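# Hang the clothes rail on both wall hooks

## Task

Set the clothes rail into the two hooks on the wall and release it. It only counts if the rail stays hung by the hooks on its own: if the gripper still holds it, or the robot is what keeps it up, the goal is not met, so open the hand and move the arm away once it is hung.

## Robot and tools

ROBOT. One arm with seven revolute joints and a two-finger gripper. Joint column order: waist, shoulder, upper arm roll, elbow, forearm roll, wrist pitch, wrist roll. Stated ranges in radians: waist -6.283 to 6.283, shoulder -2.059 to 2.094, upper arm roll -6.283 to 6.283, elbow -0.192 to 3.927, forearm roll -6.283 to 6.283, wrist pitch -1.693 to 3.142, wrist roll -6.283 to 6.283. The true end of each joint may sit up to 0.010 rad off its stated value. The fingers point along the gripper's +z axis and close along its y axis. The reported end_effector_position is the midpoint between the pads when shut, roughly 2 cm short of the fingertips; closing pushes the tips about 10 mm further along +z.

FRAME. The scene frame has its origin on the table surface under the arm base, +z up, +y to the left when facing along +x. Positions are in metres, orientation as quaternion wxyz, velocities in m/s and rad/s. The base may be tilted against the table, and the printed hand position gets less accurate at long reach.

execute_actions. Argument actions is a list with zero or one entry. Empty list ({"actions": []}) just reports the current state. An entry with "rows" is a motion: rows is a list of 1 to 15 rows, each exactly 8 plain numbers: the seven joint angles as absolute targets in radians (the same values the Joint positions line prints, not offsets), then the gripper opening from -1 (closed) to +1 (fully open). "steps" (1 to 15, default 15) is how many control steps of 1/30 s it runs; each row covers one step and the final row repeats to fill the rest. An entry with only "steps" (up to 300) is a wait that sends nothing new and returns when that many steps have elapsed since the previous result, with reply time counted in. Optional "pictures" (boolean) chooses whether camera images come back. A refused call sends nothing; a call is refused if any target exceeds its stated range end by more than 0.010 rad and is further out than that joint's last reported angle.

MOTION LIMITS. Joint targets change at most 3.14 rad/s, with 0.16 s to accelerate, and all joints are timed to arrive together. Each step's target is clamped to within 0.623 rad of the measured angle, and the whole set is scaled back if it would move the gripper more than 70 mm from its measured spot. So big moves take several calls or time. Between calls the arm keeps heading to the last row sent until it nearly stops or a step is HELD.

RESULT LINES. The state line gives gripper pose and velocities. Joint positions and Joint velocities list the seven joints, then the finger pad gap in metres (0.084 fully open). grip_measured is the current opening on the command scale. "joint sent to its limit" means a target was cut at a joint end (possibly from an earlier action); its absence does not prove more room. "joint command not followed" means the clearance check altered or blocked targets (mount block or post counts as the arm). HELD marks steps where your row was not sent in full. Joint torques are the drives' total outputs with offsets and noise, not pure contact. MOTOR HOT appears from 65 °C; at 80 °C an OVER-TEMPERATURE FAULT brakes the arm until cooled.

GRIPPING. To hold the rail, command an opening clearly lower than grip_measured; the lower, the harder the squeeze (about 24 N per pad max). Fast closes can overshoot. Sending exactly grip_measured gives only light pressure and wide parts may slip. Expect occasional brief tugs on the held rail or pushes on loose items.

zoom_image. Arguments: camera (cam_head_left, cam_head_right, cam_high or cam_wrist) and region [x0, y0, x1, y1] in pixels of that camera's latest image, origin top-left, at most 504 by 504. All cameras are 896x504. Calibration (K, distortion, T_world_to_cam) is supplied per camera; fixed cameras may be off by a couple of degrees and millimetres, and the wrist camera pose follows the reported joints.

finished_scene. Argument scene (integer) ends that scene irreversibly and reports whether the goal was met. The rail must already be hanging freely, released, with the arm clear.

ORDER. Look, locate rail and hooks, approach with gripper open, close on the rail, lift, carry to the hooks, lower it into both hooks, open, back away, check images, then call finished_scene.

AVOID. Dropping or slamming the rail, hard impacts and heavy pushing on the wall or hooks, knocking anything off the table (that fails the job), and torque faults: contact torque reaching a load limit (waist 46, shoulder 46, upper arm roll 27.6, elbow 27.6, forearm roll 27.6, wrist pitch 18.4, wrist roll 18.4 N m, held weight included) stops the arm, backs the joint off, holds 10 s and skips the rest of the call. Prefer smooth, economical motions and avoid holding loads needlessly long, since that heats the motors.

Each tool is called after "Request:" by a JSON object that holds its "method" and its "body", one argument or row to a line.

## Session

Request:
{"method": "execute_actions", "body": {
  "actions": []
}}

Scene clock: 0.00 s of 5700.00 s.
end_effector_position=(+0.4307, -0.4051, +0.1102) grip_measured=+1.00 end_effector_quat_wxyz=(+0.222, +0.565, +0.747, +0.270) end_effector_velocity=(-0.000, -0.000, -0.000) end_effector_angular_velocity=(+0.000, +0.001, -0.001)
Joint positions: [-0.148 -0.197 -0.779  0.652 -0.922 -0.096 -2.022  0.084]
Joint velocities: [-0.     0.    -0.001 -0.    -0.    -0.     0.    -0.   ]
Joint torques (N m, as the arm reports them, + toward a larger angle): no reading

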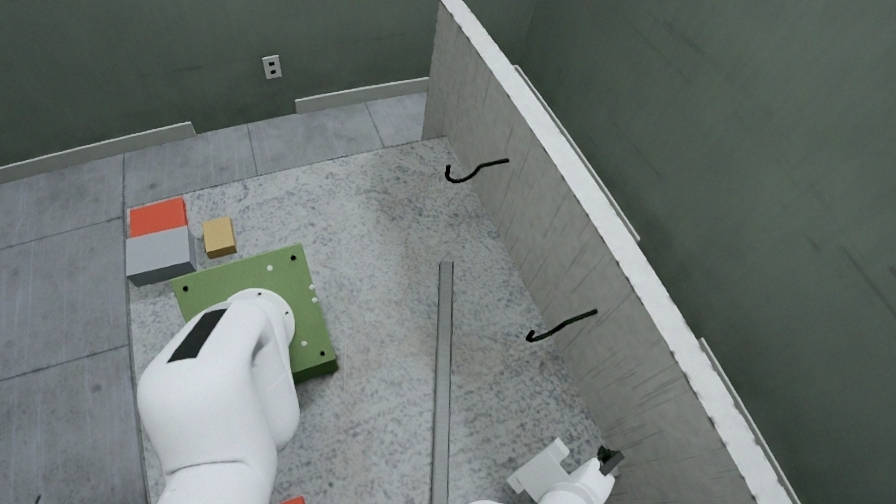

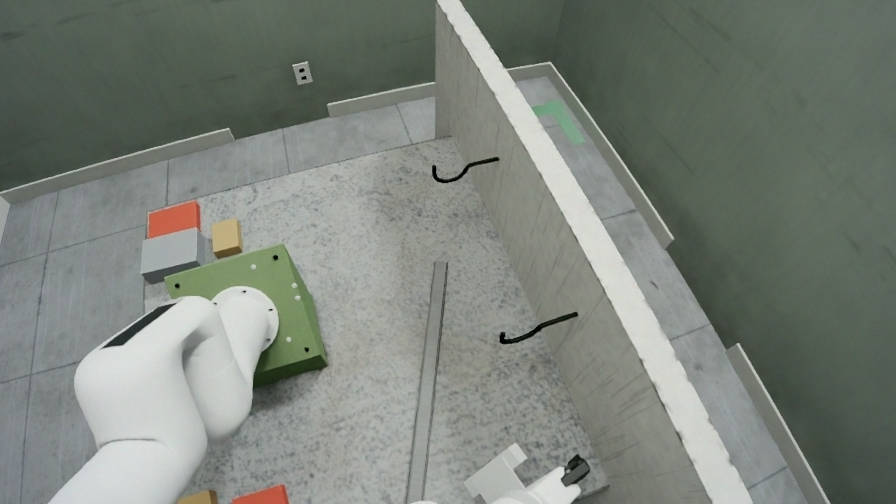

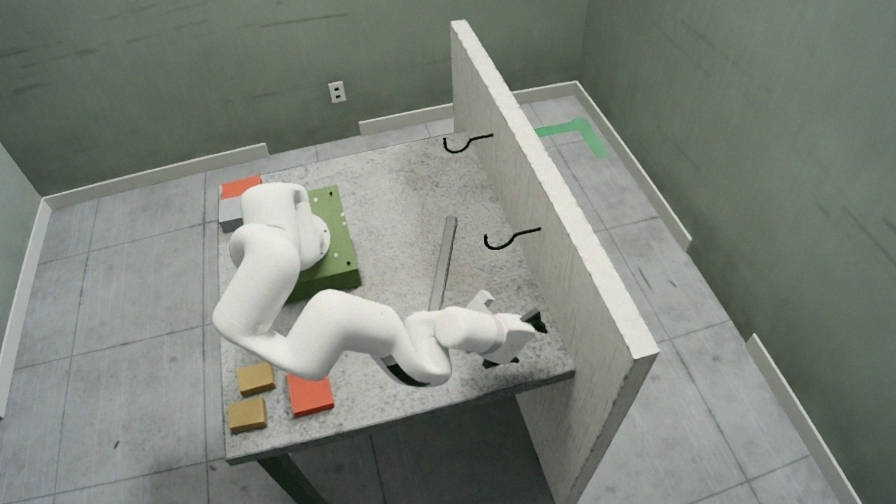

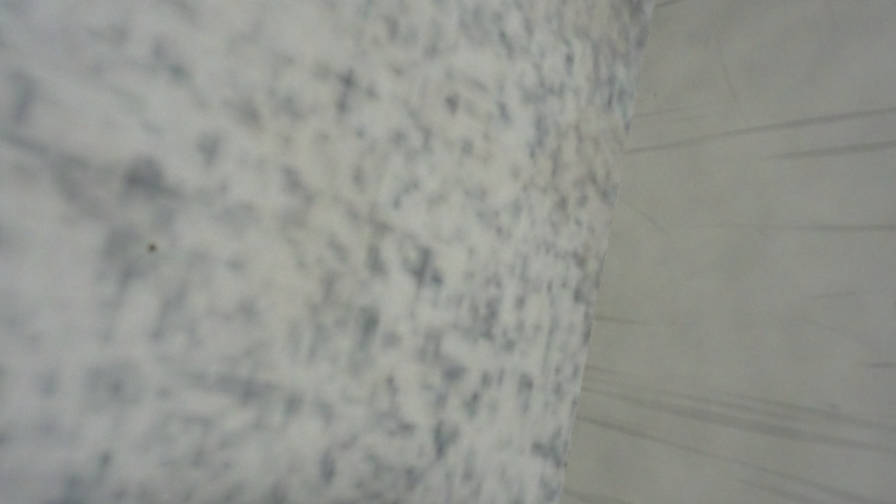

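Request:
{"method": "execute_actions", "body": {
  "actions": [
    {"rows":[[-0.855,-0.976,0.997,0.409,0,1.065,-1.16,1]]}
  ]
}}

Request:
{"method": "execute_actions", "body": {
  "actions": [
    {"steps":60}
  ]
}}

Scene clock: 75.90 s of 5700.00 s.
end_effector_position=(+0.3250, -0.4142, +0.1894) grip_measured=+1.00 end_effector_quat_wxyz=(-0.001, +0.878, +0.398, +0.264) end_effector_velocity=(-0.123, +0.324, +0.222) end_effector_angular_velocity=(+0.884, +0.915, -0.461)
Joint positions: [-0.627 -0.715 -0.176  0.488 -0.348  0.508 -1.47   0.084]
Joint velocities: [-0.728 -0.843  1.633 -0.256  1.115  1.606  0.987 -0.   ]
Joint torques (N m, as the arm reports them, + toward a larger angle): [ 1.46 -2.86 10.19  7.69 -0.99 -1.74 -0.06]
Steps of this call (steps 1 to 90: nothing new was sent; then 72.40 s passed at rest; steps 91 to 105: all 15 steps of this action). Readings (joint positions):
91: [-0.148 -0.198 -0.779 0.652 -0.922 -0.096 -2.022]
92: [-0.152 -0.201 -0.774 0.650 -0.918 -0.091 -2.017]
94: [-0.192 -0.239 -0.731 0.633 -0.877 -0.049 -1.975]
98: [-0.375 -0.425 -0.551 0.569 -0.693 0.133 -1.793]
105: the state above
camera_calibration (this result's frames):
cam_wrist: T_world_to_cam=[[0.705373, -0.678327, 0.205722, -0.520502], [-0.536621, -0.700637, -0.470261, 0.0385756], [0.463127, 0.221314, -0.858215, 0.234852], [0, 0, 0, 1]] pos_world=[0.279082, -0.378019, 0.326773]

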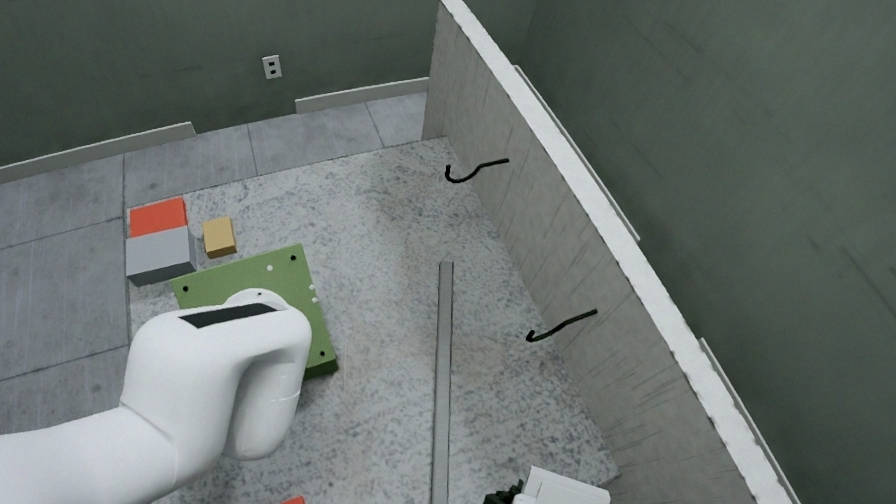

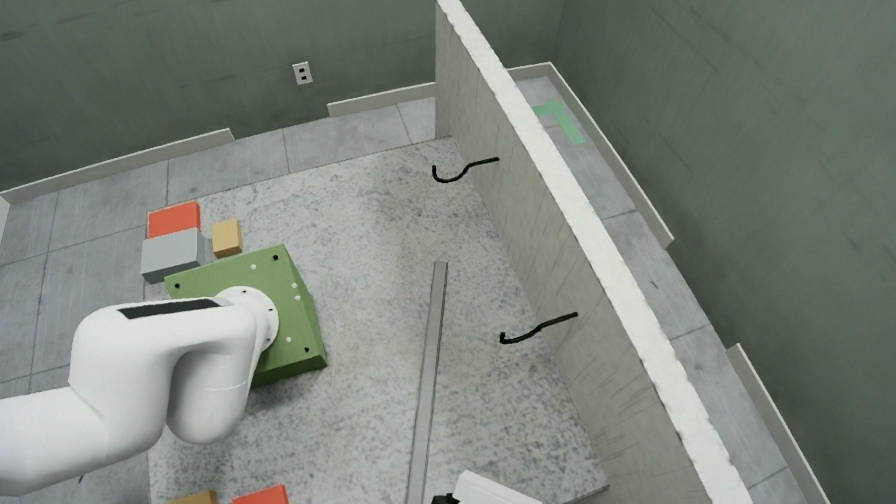

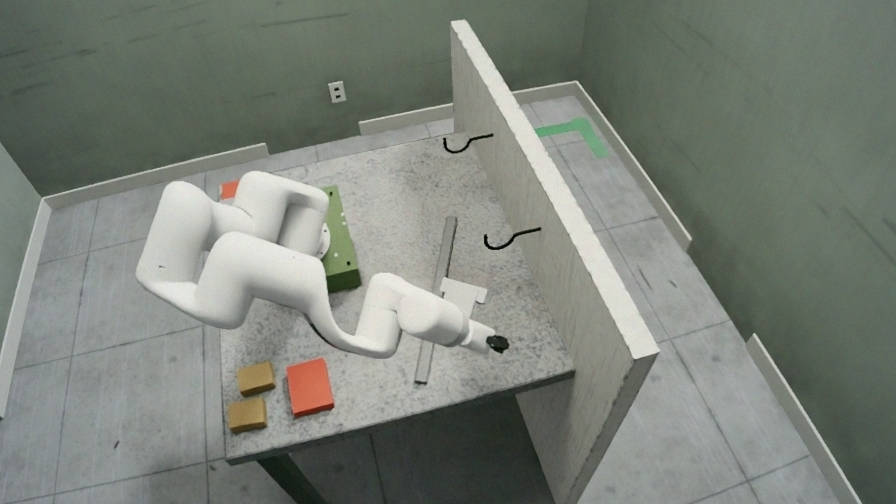

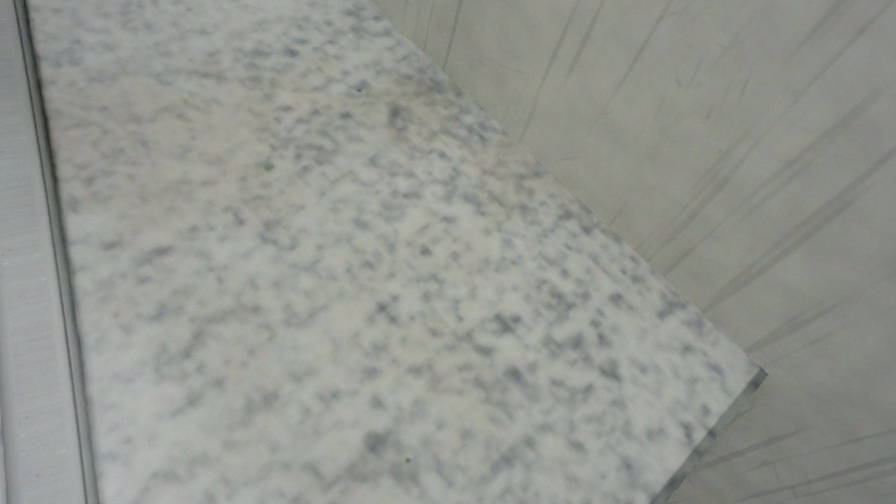

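Scene clock: 77.90 s of 5700.00 s.
end_effector_position=(+0.2799, -0.1854, +0.2514) grip_measured=+1.00 end_effector_quat_wxyz=(+0.001, +0.836, +0.548, +0.000) end_effector_velocity=(-0.000, +0.000, -0.000) end_effector_angular_velocity=(+0.000, +0.000, +0.000)
Joint positions: [-0.855 -0.976  0.997  0.409 -0.     1.065 -1.16   0.084]
Joint velocities: [ 0.     0.     0.    -0.001  0.    -0.001  0.     0.   ]
Joint torques (N m, as the arm reports them, + toward a larger angle): [ 1.81 -1.14 -0.18 14.48  0.22 -1.61  0.34]
Steps of this call (steps 1 to 45: the robot went on to your last target; steps 46 to 60: nothing new was sent). Readings (joint positions):
1: [-0.650 -0.741 -0.122 0.480 -0.313 0.561 -1.439]
2: [-0.669 -0.764 -0.069 0.472 -0.283 0.610 -1.412]
4: [-0.703 -0.802 0.036 0.460 -0.231 0.694 -1.365]
8: [-0.756 -0.862 0.253 0.442 -0.151 0.823 -1.294]
60: the state above
The arm was judged still, so your last target was given up. Only a new action makes it travel on or press farther. Fingers that are still opening or closing keep moving.
camera_calibration (this result's frames):
cam_wrist: T_world_to_cam=[[0.918867, -0.39455, -0.00370697, -0.300773], [-0.394567, -0.918842, -0.00682259, 0.00717591], [-0.000714271, 0.0077317, -0.99997, 0.384186], [0, 0, 0, 1]] pos_world=[0.279476, -0.115047, 0.383108]

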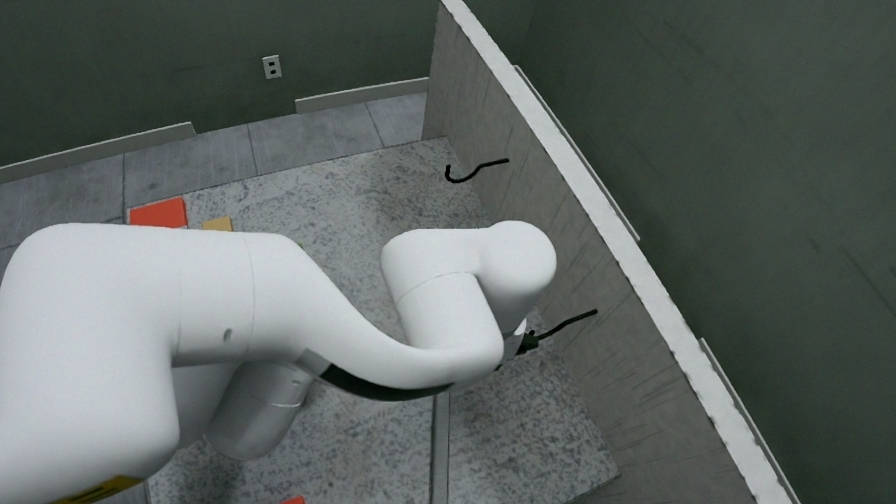

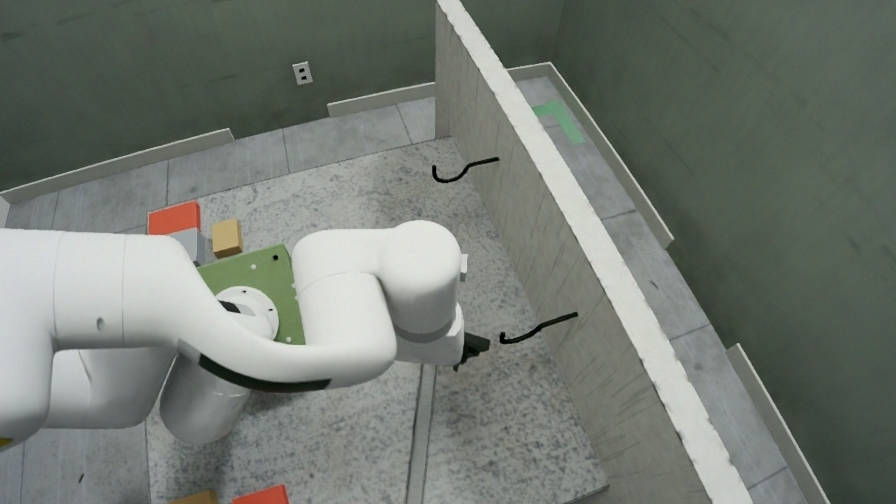

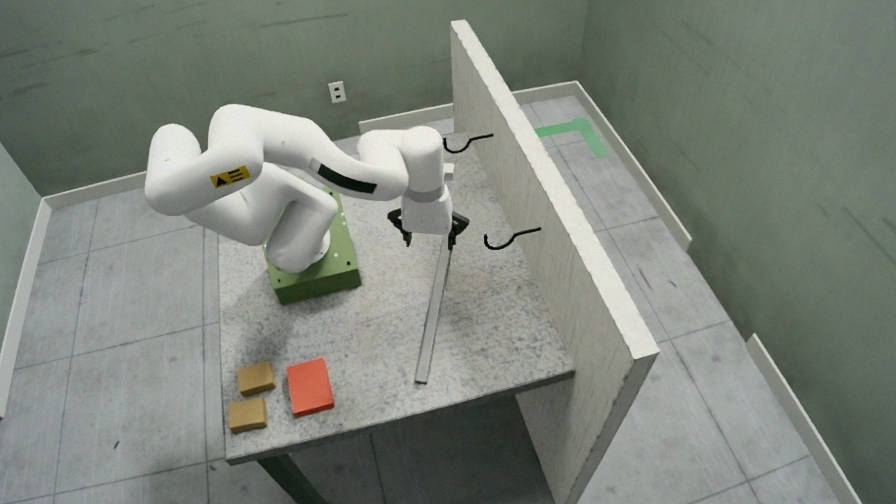

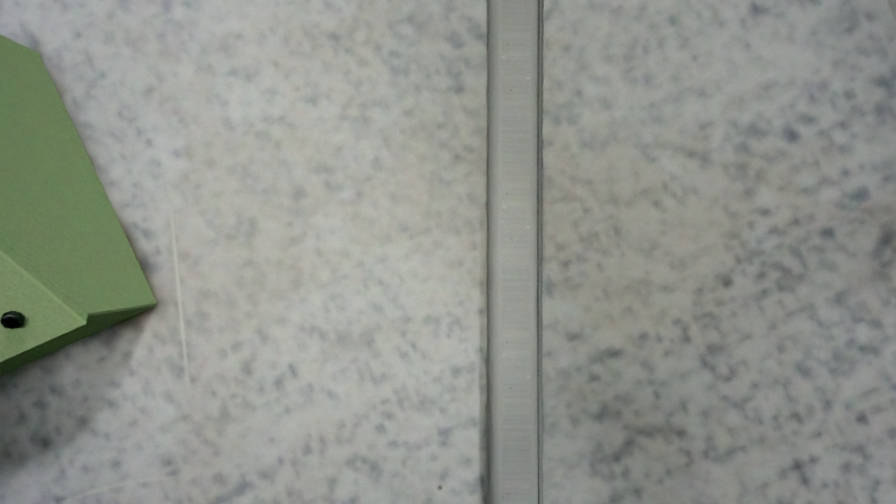

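Request:
{"method": "execute_actions", "body": {
  "actions": [
    {"rows":[[-1.216,-0.834,1.222,0.264,0,0.603,-1.16,1]]}
  ],
  "pictures": false
}}

Request:
{"method": "execute_actions", "body": {
  "actions": [
    {"rows":[[-1.539,-0.774,1.447,0.238,0,0.339,-1.16,1]]}
  ]
}}

Request:
{"method": "execute_actions", "body": {
  "actions": [
    {"rows":[[-1.75,-0.773,1.597,0.245,0,0.2,-1.16,1],[-1.75,-0.773,1.597,0.245,0,0.2,-1.16,1],[-1.75,-0.773,1.597,0.245,0,0.2,-1.16,1],[-1.75,-0.773,1.597,0.245,0,0.2,-1.16,1],[-1.75,-0.773,1.597,0.245,0,0.2,-1.16,1],[-1.85,-0.777,1.67,0.253,0,0.137,-1.16,1],[-1.85,-0.777,1.67,0.253,0,0.137,-1.16,1],[-1.85,-0.777,1.67,0.253,0,0.137,-1.16,1],[-1.949,-0.783,1.741,0.264,0,0.078,-1.16,1]]}
  ],
  "pictures": false
}}

Request:
{"method": "execute_actions", "body": {
  "actions": [
    {"steps":15}
  ]
}}

Scene clock: 95.47 s of 5700.00 s.
end_effector_position=(+0.2900, -0.1861, +0.1449) grip_measured=+1.00 end_effector_quat_wxyz=(+0.001, +0.836, +0.548, -0.001) end_effector_velocity=(+0.023, +0.006, -0.024) end_effector_angular_velocity=(+0.008, -0.085, +0.017)
Joint positions: [-1.201 -0.84   1.212  0.269 -0.     0.624 -1.16   0.084]
Joint velocities: [-0.139  0.053  0.106 -0.023  0.    -0.224 -0.001  0.   ]
Joint torques (N m, as the arm reports them, + toward a larger angle): [ 4.42 -2.74 -0.78 12.04  0.49 -1.95  0.69]
Steps of this call (steps 1 to 90: nothing new was sent; then 14.07 s passed at rest; steps 91 to 105: all 15 steps of this action). Readings (joint positions):
91: [-0.855 -0.976 0.997 0.409 -0.000 1.065 -1.160]
92: [-0.858 -0.975 0.999 0.408 0.000 1.060 -1.160]
94: [-0.888 -0.963 1.019 0.398 0.000 1.018 -1.160]
98: [-1.043 -0.902 1.114 0.333 -0.000 0.824 -1.160]
105: the state above

Scene clock: 95.97 s of 5700.00 s.
end_effector_position=(+0.2901, -0.1850, +0.0862) grip_measured=+1.00 end_effector_quat_wxyz=(-0.000, +0.836, +0.549, +0.001) end_effector_velocity=(+0.003, +0.003, -0.010) end_effector_angular_velocity=(+0.006, -0.016, +0.006)
Joint positions: [-1.531 -0.776  1.441  0.239 -0.     0.346 -1.16   0.084]
Joint velocities: [-0.07   0.013  0.055 -0.002  0.    -0.069 -0.002  0.   ]
Joint torques (N m, as the arm reports them, + toward a larger angle): [ 4.88 -0.69 -1.08  8.93  0.34 -1.83  0.42]
Steps of this call (steps 1 to 15: all 15 steps of this action). Readings (joint positions):
1: [-1.205 -0.838 1.215 0.269 0.000 0.617 -1.160]
2: [-1.212 -0.837 1.220 0.268 0.000 0.609 -1.160]
4: [-1.255 -0.828 1.251 0.265 0.000 0.569 -1.160]
8: [-1.446 -0.792 1.381 0.245 -0.000 0.418 -1.160]
15: the state above
camera_calibration (this result's frames):
cam_wrist: T_world_to_cam=[[0.918985, -0.394264, -0.00471733, -0.310451], [-0.394291, -0.918946, -0.00850115, 0.0104823], [-0.000983281, 0.00967243, -0.999953, 0.219414], [0, 0, 0, 1]] pos_world=[0.289649, -0.114889, 0.218028]

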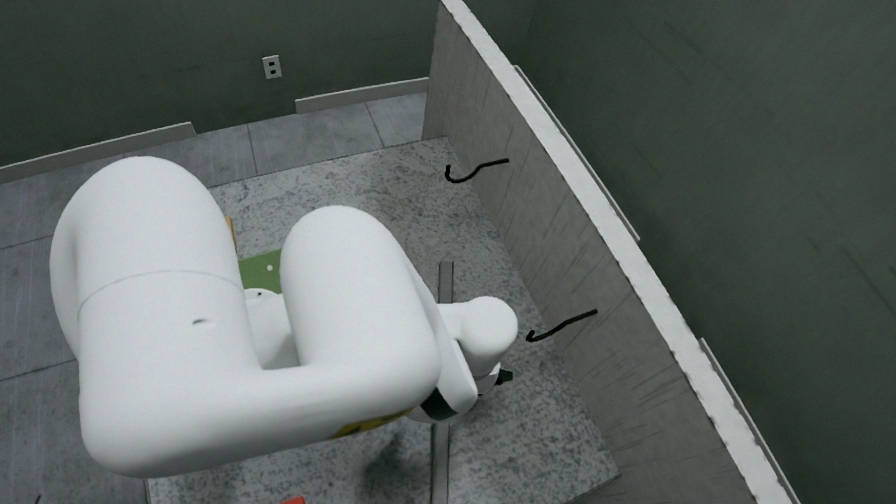

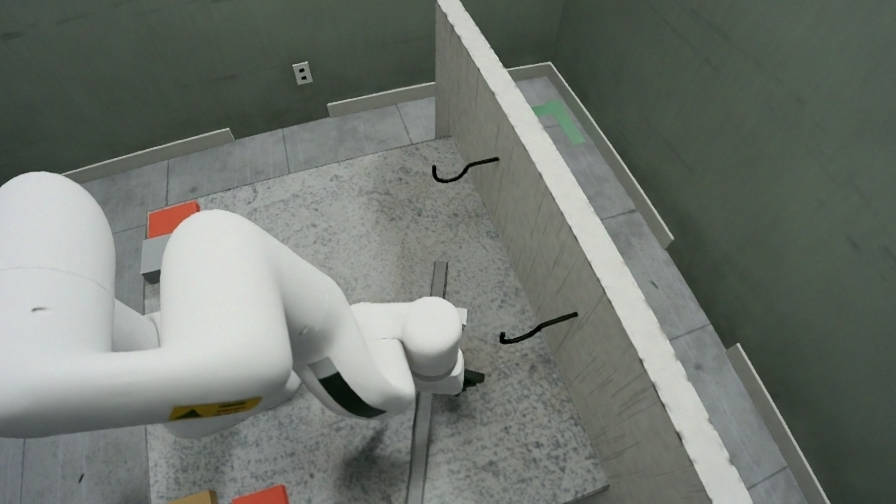

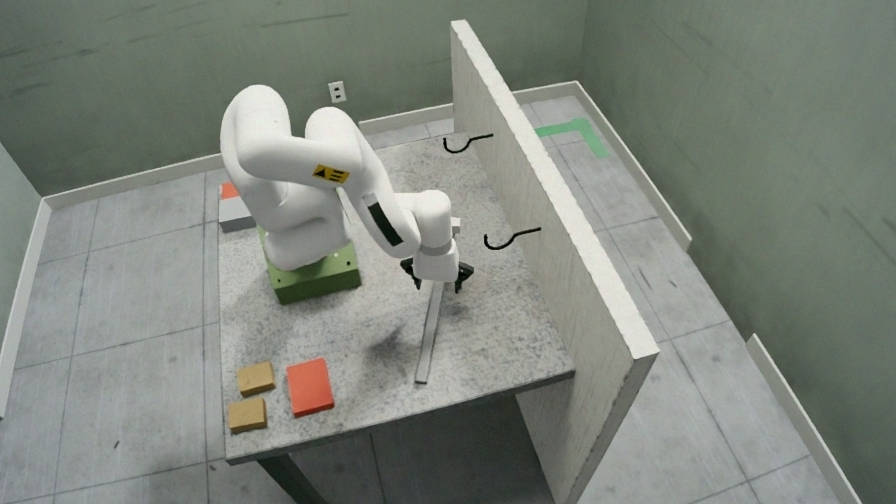

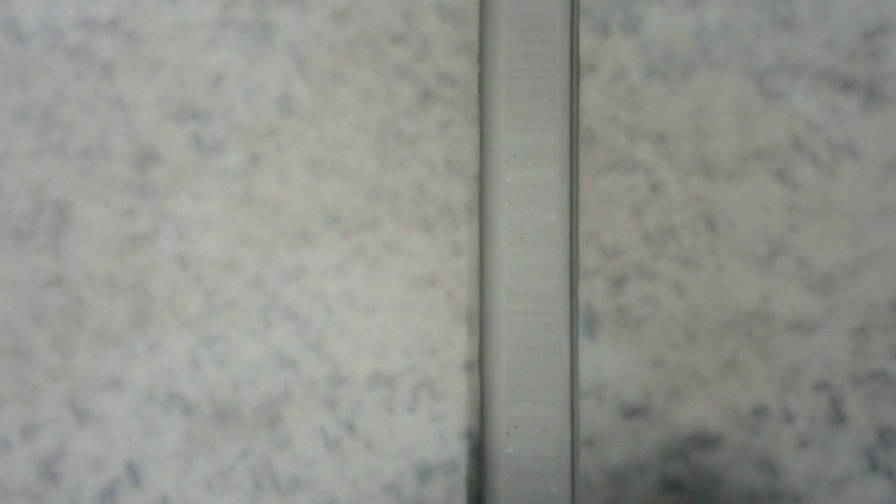

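Scene clock: 96.47 s of 5700.00 s.
end_effector_position=(+0.2891, -0.1862, +0.0312) grip_measured=+1.00 end_effector_quat_wxyz=(+0.001, +0.836, +0.548, -0.001) end_effector_velocity=(+0.004, +0.008, -0.036) end_effector_angular_velocity=(+0.018, -0.017, +0.005)
Joint positions: [-1.924 -0.782  1.722  0.261  0.     0.095 -1.16   0.084]
Joint velocities: [-0.274 -0.012  0.204  0.03  -0.    -0.18   0.002  0.   ]
Joint torques (N m, as the arm reports them, + toward a larger angle): [ 7.26  2.25 -1.42  6.8   0.14 -1.8   0.5 ]
Steps of this call (steps 1 to 15: all 15 steps of this action). Readings (joint positions):
1: [-1.533 -0.775 1.443 0.239 -0.000 0.343 -1.160]
2: [-1.538 -0.775 1.447 0.239 0.000 0.339 -1.160]
4: [-1.579 -0.774 1.478 0.241 0.000 0.310 -1.160]
8: [-1.732 -0.775 1.585 0.245 0.000 0.213 -1.160]
15: the state above

Scene clock: 96.97 s of 5700.00 s.
end_effector_position=(+0.2897, -0.1853, +0.0280) grip_measured=+1.00 end_effector_quat_wxyz=(+0.000, +0.836, +0.549, +0.000) end_effector_velocity=(-0.001, +0.000, -0.001) end_effector_angular_velocity=(+0.000, +0.002, -0.000)
Joint positions: [-1.949 -0.783  1.741  0.264  0.     0.078 -1.16   0.084]
Joint velocities: [-0.003 -0.     0.003 -0.     0.    -0.001  0.001  0.   ]
Joint torques (N m, as the arm reports them, + toward a larger angle): [ 5.48  2.21 -0.79  6.23  0.26 -2.1   0.6 ]
Steps of this call (steps 1 to 15: the robot went on to your last target). Readings (joint positions):
1: [-1.931 -0.782 1.727 0.262 0.000 0.090 -1.160]
2: [-1.936 -0.782 1.731 0.263 -0.000 0.086 -1.160]
4: [-1.942 -0.783 1.736 0.264 -0.000 0.082 -1.160]
8: [-1.947 -0.783 1.740 0.264 -0.000 0.079 -1.160]
15: the state above
camera_calibration (this result's frames):
cam_wrist: T_world_to_cam=[[0.919033, -0.394155, -0.00454138, -0.310537], [-0.394179, -0.919007, -0.00707891, 0.00945931], [-0.00138337, 0.00829587, -0.999965, 0.1611], [0, 0, 0, 1]] pos_world=[0.289345, -0.115043, 0.159751]

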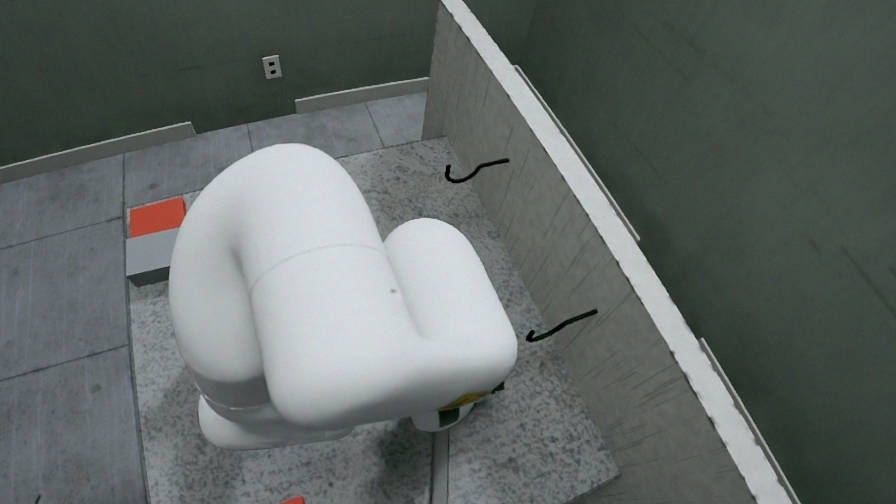

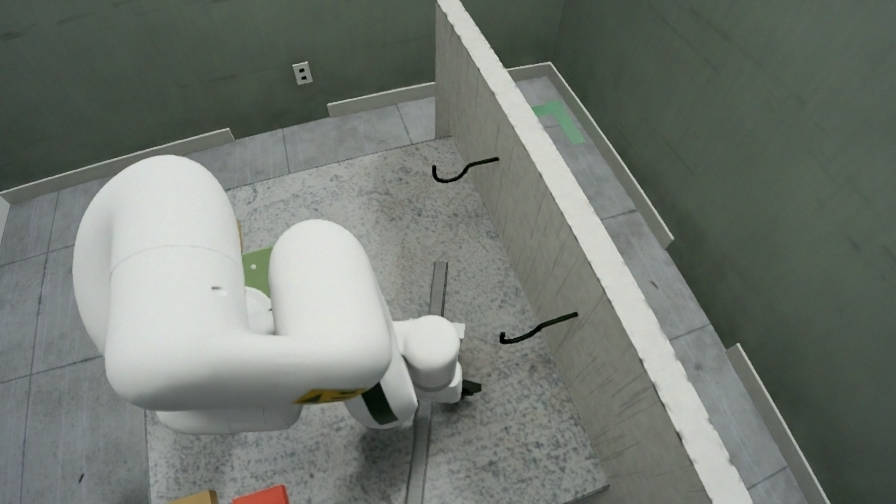

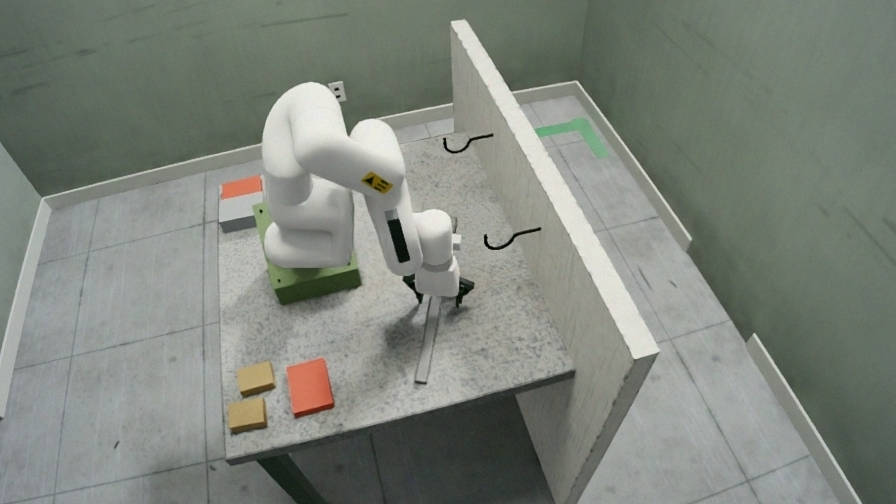

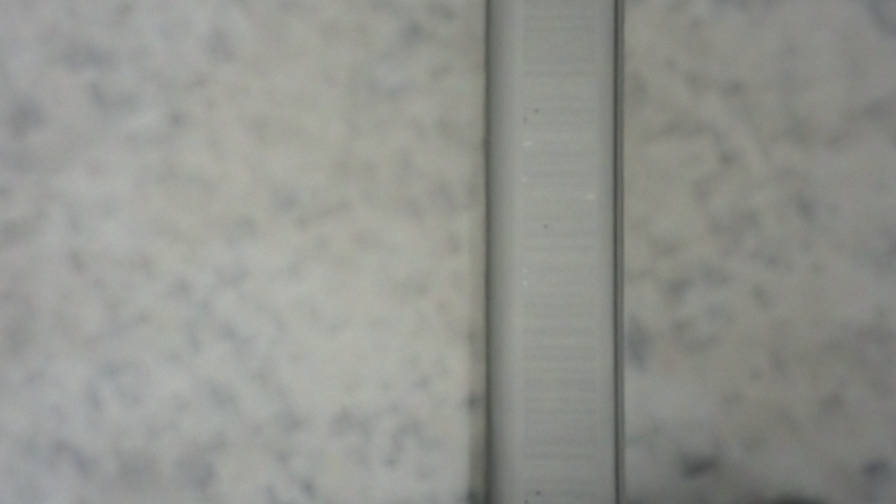

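Request:
{"method": "execute_actions", "body": {
  "actions": [
    {"rows":[[-1.949,-0.783,1.741,0.264,0,0.078,-1.16,0.5],[-1.949,-0.783,1.741,0.264,0,0.078,-1.16,0.3],[-1.949,-0.783,1.741,0.264,0,0.078,-1.16,0.1],[-1.949,-0.783,1.741,0.264,0,0.078,-1.16,0],[-1.949,-0.783,1.741,0.264,0,0.078,-1.16,-0.1],[-1.949,-0.783,1.741,0.264,0,0.078,-1.16,-0.2],[-1.949,-0.783,1.741,0.264,0,0.078,-1.16,-0.3],[-1.949,-0.783,1.741,0.264,0,0.078,-1.16,-0.4],[-1.949,-0.783,1.741,0.264,0,0.078,-1.16,-0.5],[-1.949,-0.783,1.741,0.264,0,0.078,-1.16,-0.6],[-1.949,-0.783,1.741,0.264,0,0.078,-1.16,-0.7],[-1.949,-0.783,1.741,0.264,0,0.078,-1.16,-0.8],[-1.949,-0.783,1.741,0.264,0,0.078,-1.16,-1]]}
  ],
  "pictures": false
}}

Request:
{"method": "execute_actions", "body": {
  "actions": [
    {"steps":20}
  ],
  "pictures": false
}}

Request:
{"method": "execute_actions", "body": {
  "actions": [
    {"rows":[[-1.85,-0.777,1.67,0.253,0,0.137,-1.16,-1],[-1.85,-0.777,1.67,0.253,0,0.137,-1.16,-1],[-1.85,-0.777,1.67,0.253,0,0.137,-1.16,-1],[-1.85,-0.777,1.67,0.253,0,0.137,-1.16,-1],[-1.75,-0.773,1.597,0.245,0,0.2,-1.16,-1],[-1.75,-0.773,1.597,0.245,0,0.2,-1.16,-1],[-1.75,-0.773,1.597,0.245,0,0.2,-1.16,-1],[-1.65,-0.773,1.525,0.24,0,0.27,-1.2,-1],[-1.65,-0.773,1.525,0.24,0,0.27,-1.2,-1],[-1.65,-0.773,1.525,0.24,0,0.27,-1.2,-1],[-1.539,-0.774,1.447,0.238,0,0.339,-1.3,-1]]}
  ],
  "pictures": false
}}

Request:
{"method": "execute_actions", "body": {
  "actions": [
    {"rows":[[-1.4,-0.8,1.35,0.25,0,0.45,-1.42,-1],[-1.4,-0.8,1.35,0.25,0,0.45,-1.42,-1],[-1.4,-0.8,1.35,0.25,0,0.45,-1.42,-1],[-1.4,-0.8,1.35,0.25,0,0.45,-1.42,-1],[-1.4,-0.8,1.35,0.25,0,0.45,-1.42,-1],[-1.216,-0.834,1.222,0.264,0,0.603,-1.571,-1]]}
  ]
}}

Scene clock: 115.70 s of 5700.00 s.
end_effector_position=(+0.2895, -0.1853, +0.0279) grip_measured=-0.36 end_effector_quat_wxyz=(+0.000, +0.836, +0.549, -0.000) end_effector_velocity=(+0.001, -0.000, +0.000) end_effector_angular_velocity=(+0.000, -0.002, +0.001)
Joint positions: [-1.949 -0.783  1.741  0.264 -0.     0.078 -1.16   0.028]
Joint velocities: [-0.     0.    -0.     0.001  0.    -0.002 -0.001  0.   ]
Joint torques (N m, as the arm reports them, + toward a larger angle): [ 5.76  2.16 -1.1   6.54  0.55 -2.47  0.2 ]
Steps of this call (steps 1 to 15: the robot went on to your last target; steps 16 to 90: nothing new was sent; then 15.23 s passed at rest; steps 91 to 105: all 15 steps of this action). Readings (joint positions):
91: [-1.949 -0.783 1.741 0.264 0.000 0.078 -1.160]
92: [-1.949 -0.783 1.741 0.264 -0.000 0.078 -1.160]
94: [-1.949 -0.783 1.741 0.264 -0.000 0.078 -1.160]
98: [-1.949 -0.783 1.741 0.263 -0.000 0.078 -1.160]
105: the state above

Scene clock: 116.37 s of 5700.00 s.
end_effector_position=(+0.2896, -0.1853, +0.0279) grip_measured=-0.36 end_effector_quat_wxyz=(+0.000, +0.836, +0.549, +0.000) end_effector_velocity=(-0.000, -0.000, -0.000) end_effector_angular_velocity=(-0.000, +0.001, -0.001)
Joint positions: [-1.949 -0.783  1.741  0.264 -0.     0.078 -1.16   0.028]
Joint velocities: [-0.    -0.    -0.001 -0.     0.     0.001 -0.    -0.   ]
Joint torques (N m, as the arm reports them, + toward a larger angle): [ 4.92  1.8  -0.82  6.62  0.63 -2.89  0.58]
Steps of this call (steps 1 to 15: the robot went on to your last target; steps 16 to 20: nothing new was sent). Readings (joint positions):
1: [-1.949 -0.783 1.741 0.264 -0.000 0.078 -1.160]
2: [-1.949 -0.783 1.741 0.264 -0.000 0.078 -1.160]
4: [-1.949 -0.783 1.741 0.264 -0.000 0.078 -1.160]
8: [-1.949 -0.783 1.741 0.264 -0.000 0.078 -1.160]
20: the state above
The arm was judged still, so your last target was given up. Only a new action makes it travel on or press farther. Fingers that are still opening or closing keep moving.

Scene clock: 116.87 s of 5700.00 s.
end_effector_position=(+0.2900, -0.1858, +0.0766) grip_measured=-0.36 end_effector_quat_wxyz=(+0.001, +0.809, +0.588, -0.001) end_effector_velocity=(+0.024, +0.019, +0.107) end_effector_angular_velocity=(+0.034, -0.075, +0.529)
Joint positions: [-1.597 -0.774  1.489  0.24  -0.     0.301 -1.256  0.028]
Joint velocities: [ 0.692 -0.003 -0.463  0.002 -0.003  0.407 -0.492  0.   ]
Joint torques (N m, as the arm reports them, + toward a larger angle): [ 1.15  0.27  0.59  8.18  0.87 -2.77  0.87]
Steps of this call (steps 1 to 15: all 15 steps of this action). Readings (joint positions):
1: [-1.949 -0.783 1.741 0.264 -0.000 0.078 -1.160]
2: [-1.945 -0.783 1.738 0.264 -0.000 0.081 -1.160]
4: [-1.913 -0.781 1.713 0.260 0.000 0.101 -1.160]
8: [-1.822 -0.776 1.649 0.251 0.000 0.155 -1.160]
15: the state above

Scene clock: 117.37 s of 5700.00 s.
end_effector_position=(+0.2917, -0.1858, +0.1384) grip_measured=-0.36 end_effector_quat_wxyz=(+0.003, +0.712, +0.702, +0.000) end_effector_velocity=(-0.023, +0.001, +0.023) end_effector_angular_velocity=(+0.020, +0.051, +0.161)
Joint positions: [-1.234 -0.831  1.236  0.264 -0.     0.586 -1.555  0.028]
Joint velocities: [ 0.187 -0.031 -0.144 -0.011  0.001  0.18  -0.174  0.   ]
Joint torques (N m, as the arm reports them, + toward a larger angle): [ 1.34 -3.14 -0.38 11.5   0.72 -2.23  0.25]
Steps of this call (steps 1 to 15: all 15 steps of this action). Readings (joint positions):
1: [-1.578 -0.774 1.476 0.240 -0.000 0.312 -1.269]
2: [-1.562 -0.775 1.465 0.240 -0.000 0.324 -1.283]
4: [-1.512 -0.781 1.427 0.241 0.000 0.365 -1.327]
8: [-1.409 -0.799 1.356 0.250 0.000 0.444 -1.413]
15: the state above
camera_calibration (this result's frames):
cam_wrist: T_world_to_cam=[[0.999944, -0.010522, -0.000620232, -0.264864], [-0.0105242, -0.999938, -0.00374388, -0.116891], [-0.0005808, 0.0037502, -0.999993, 0.270423], [0, 0, 0, 1]] pos_world=[0.263776, -0.120685, 0.269819]

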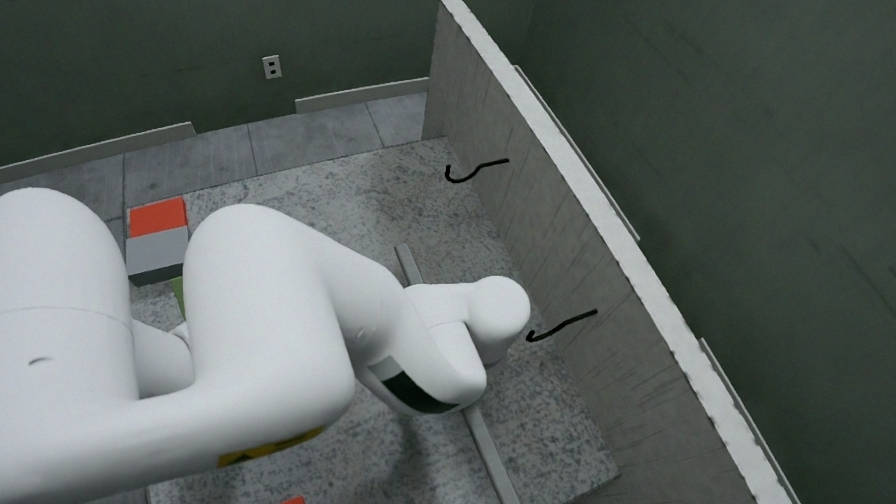

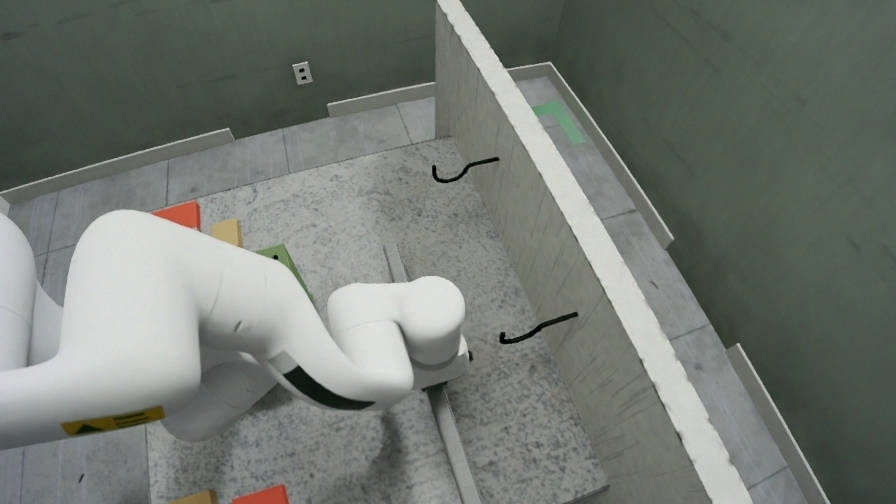

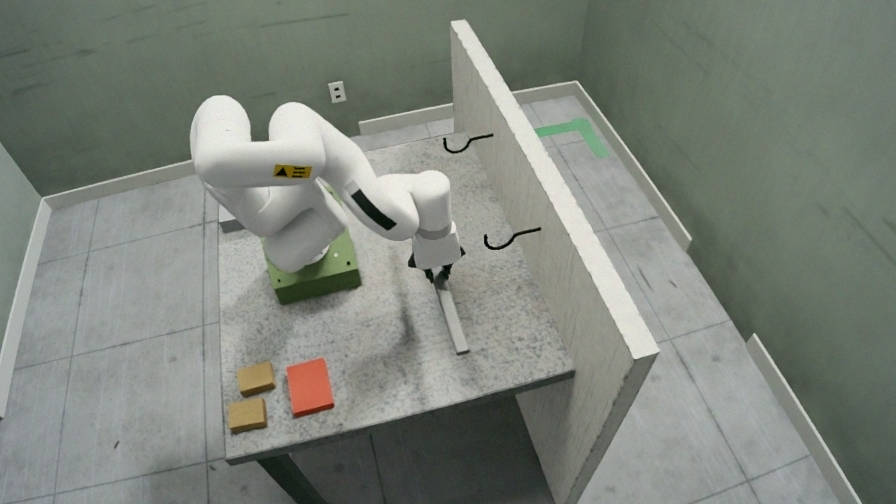

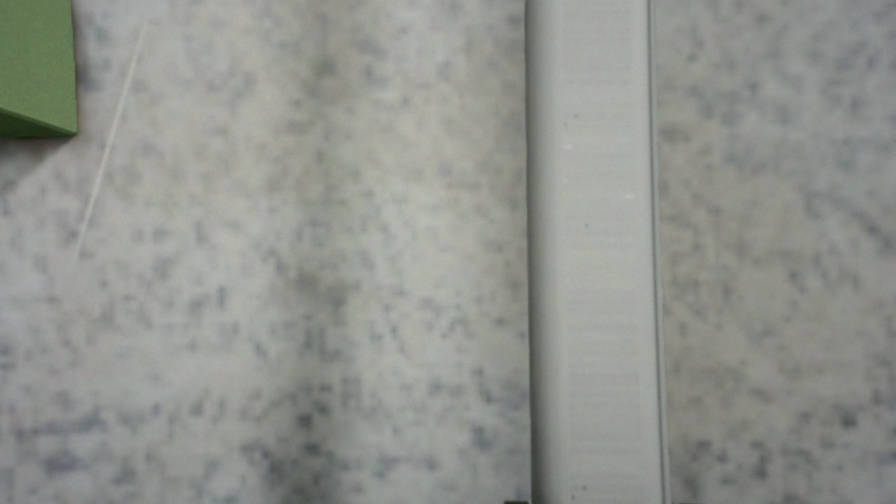

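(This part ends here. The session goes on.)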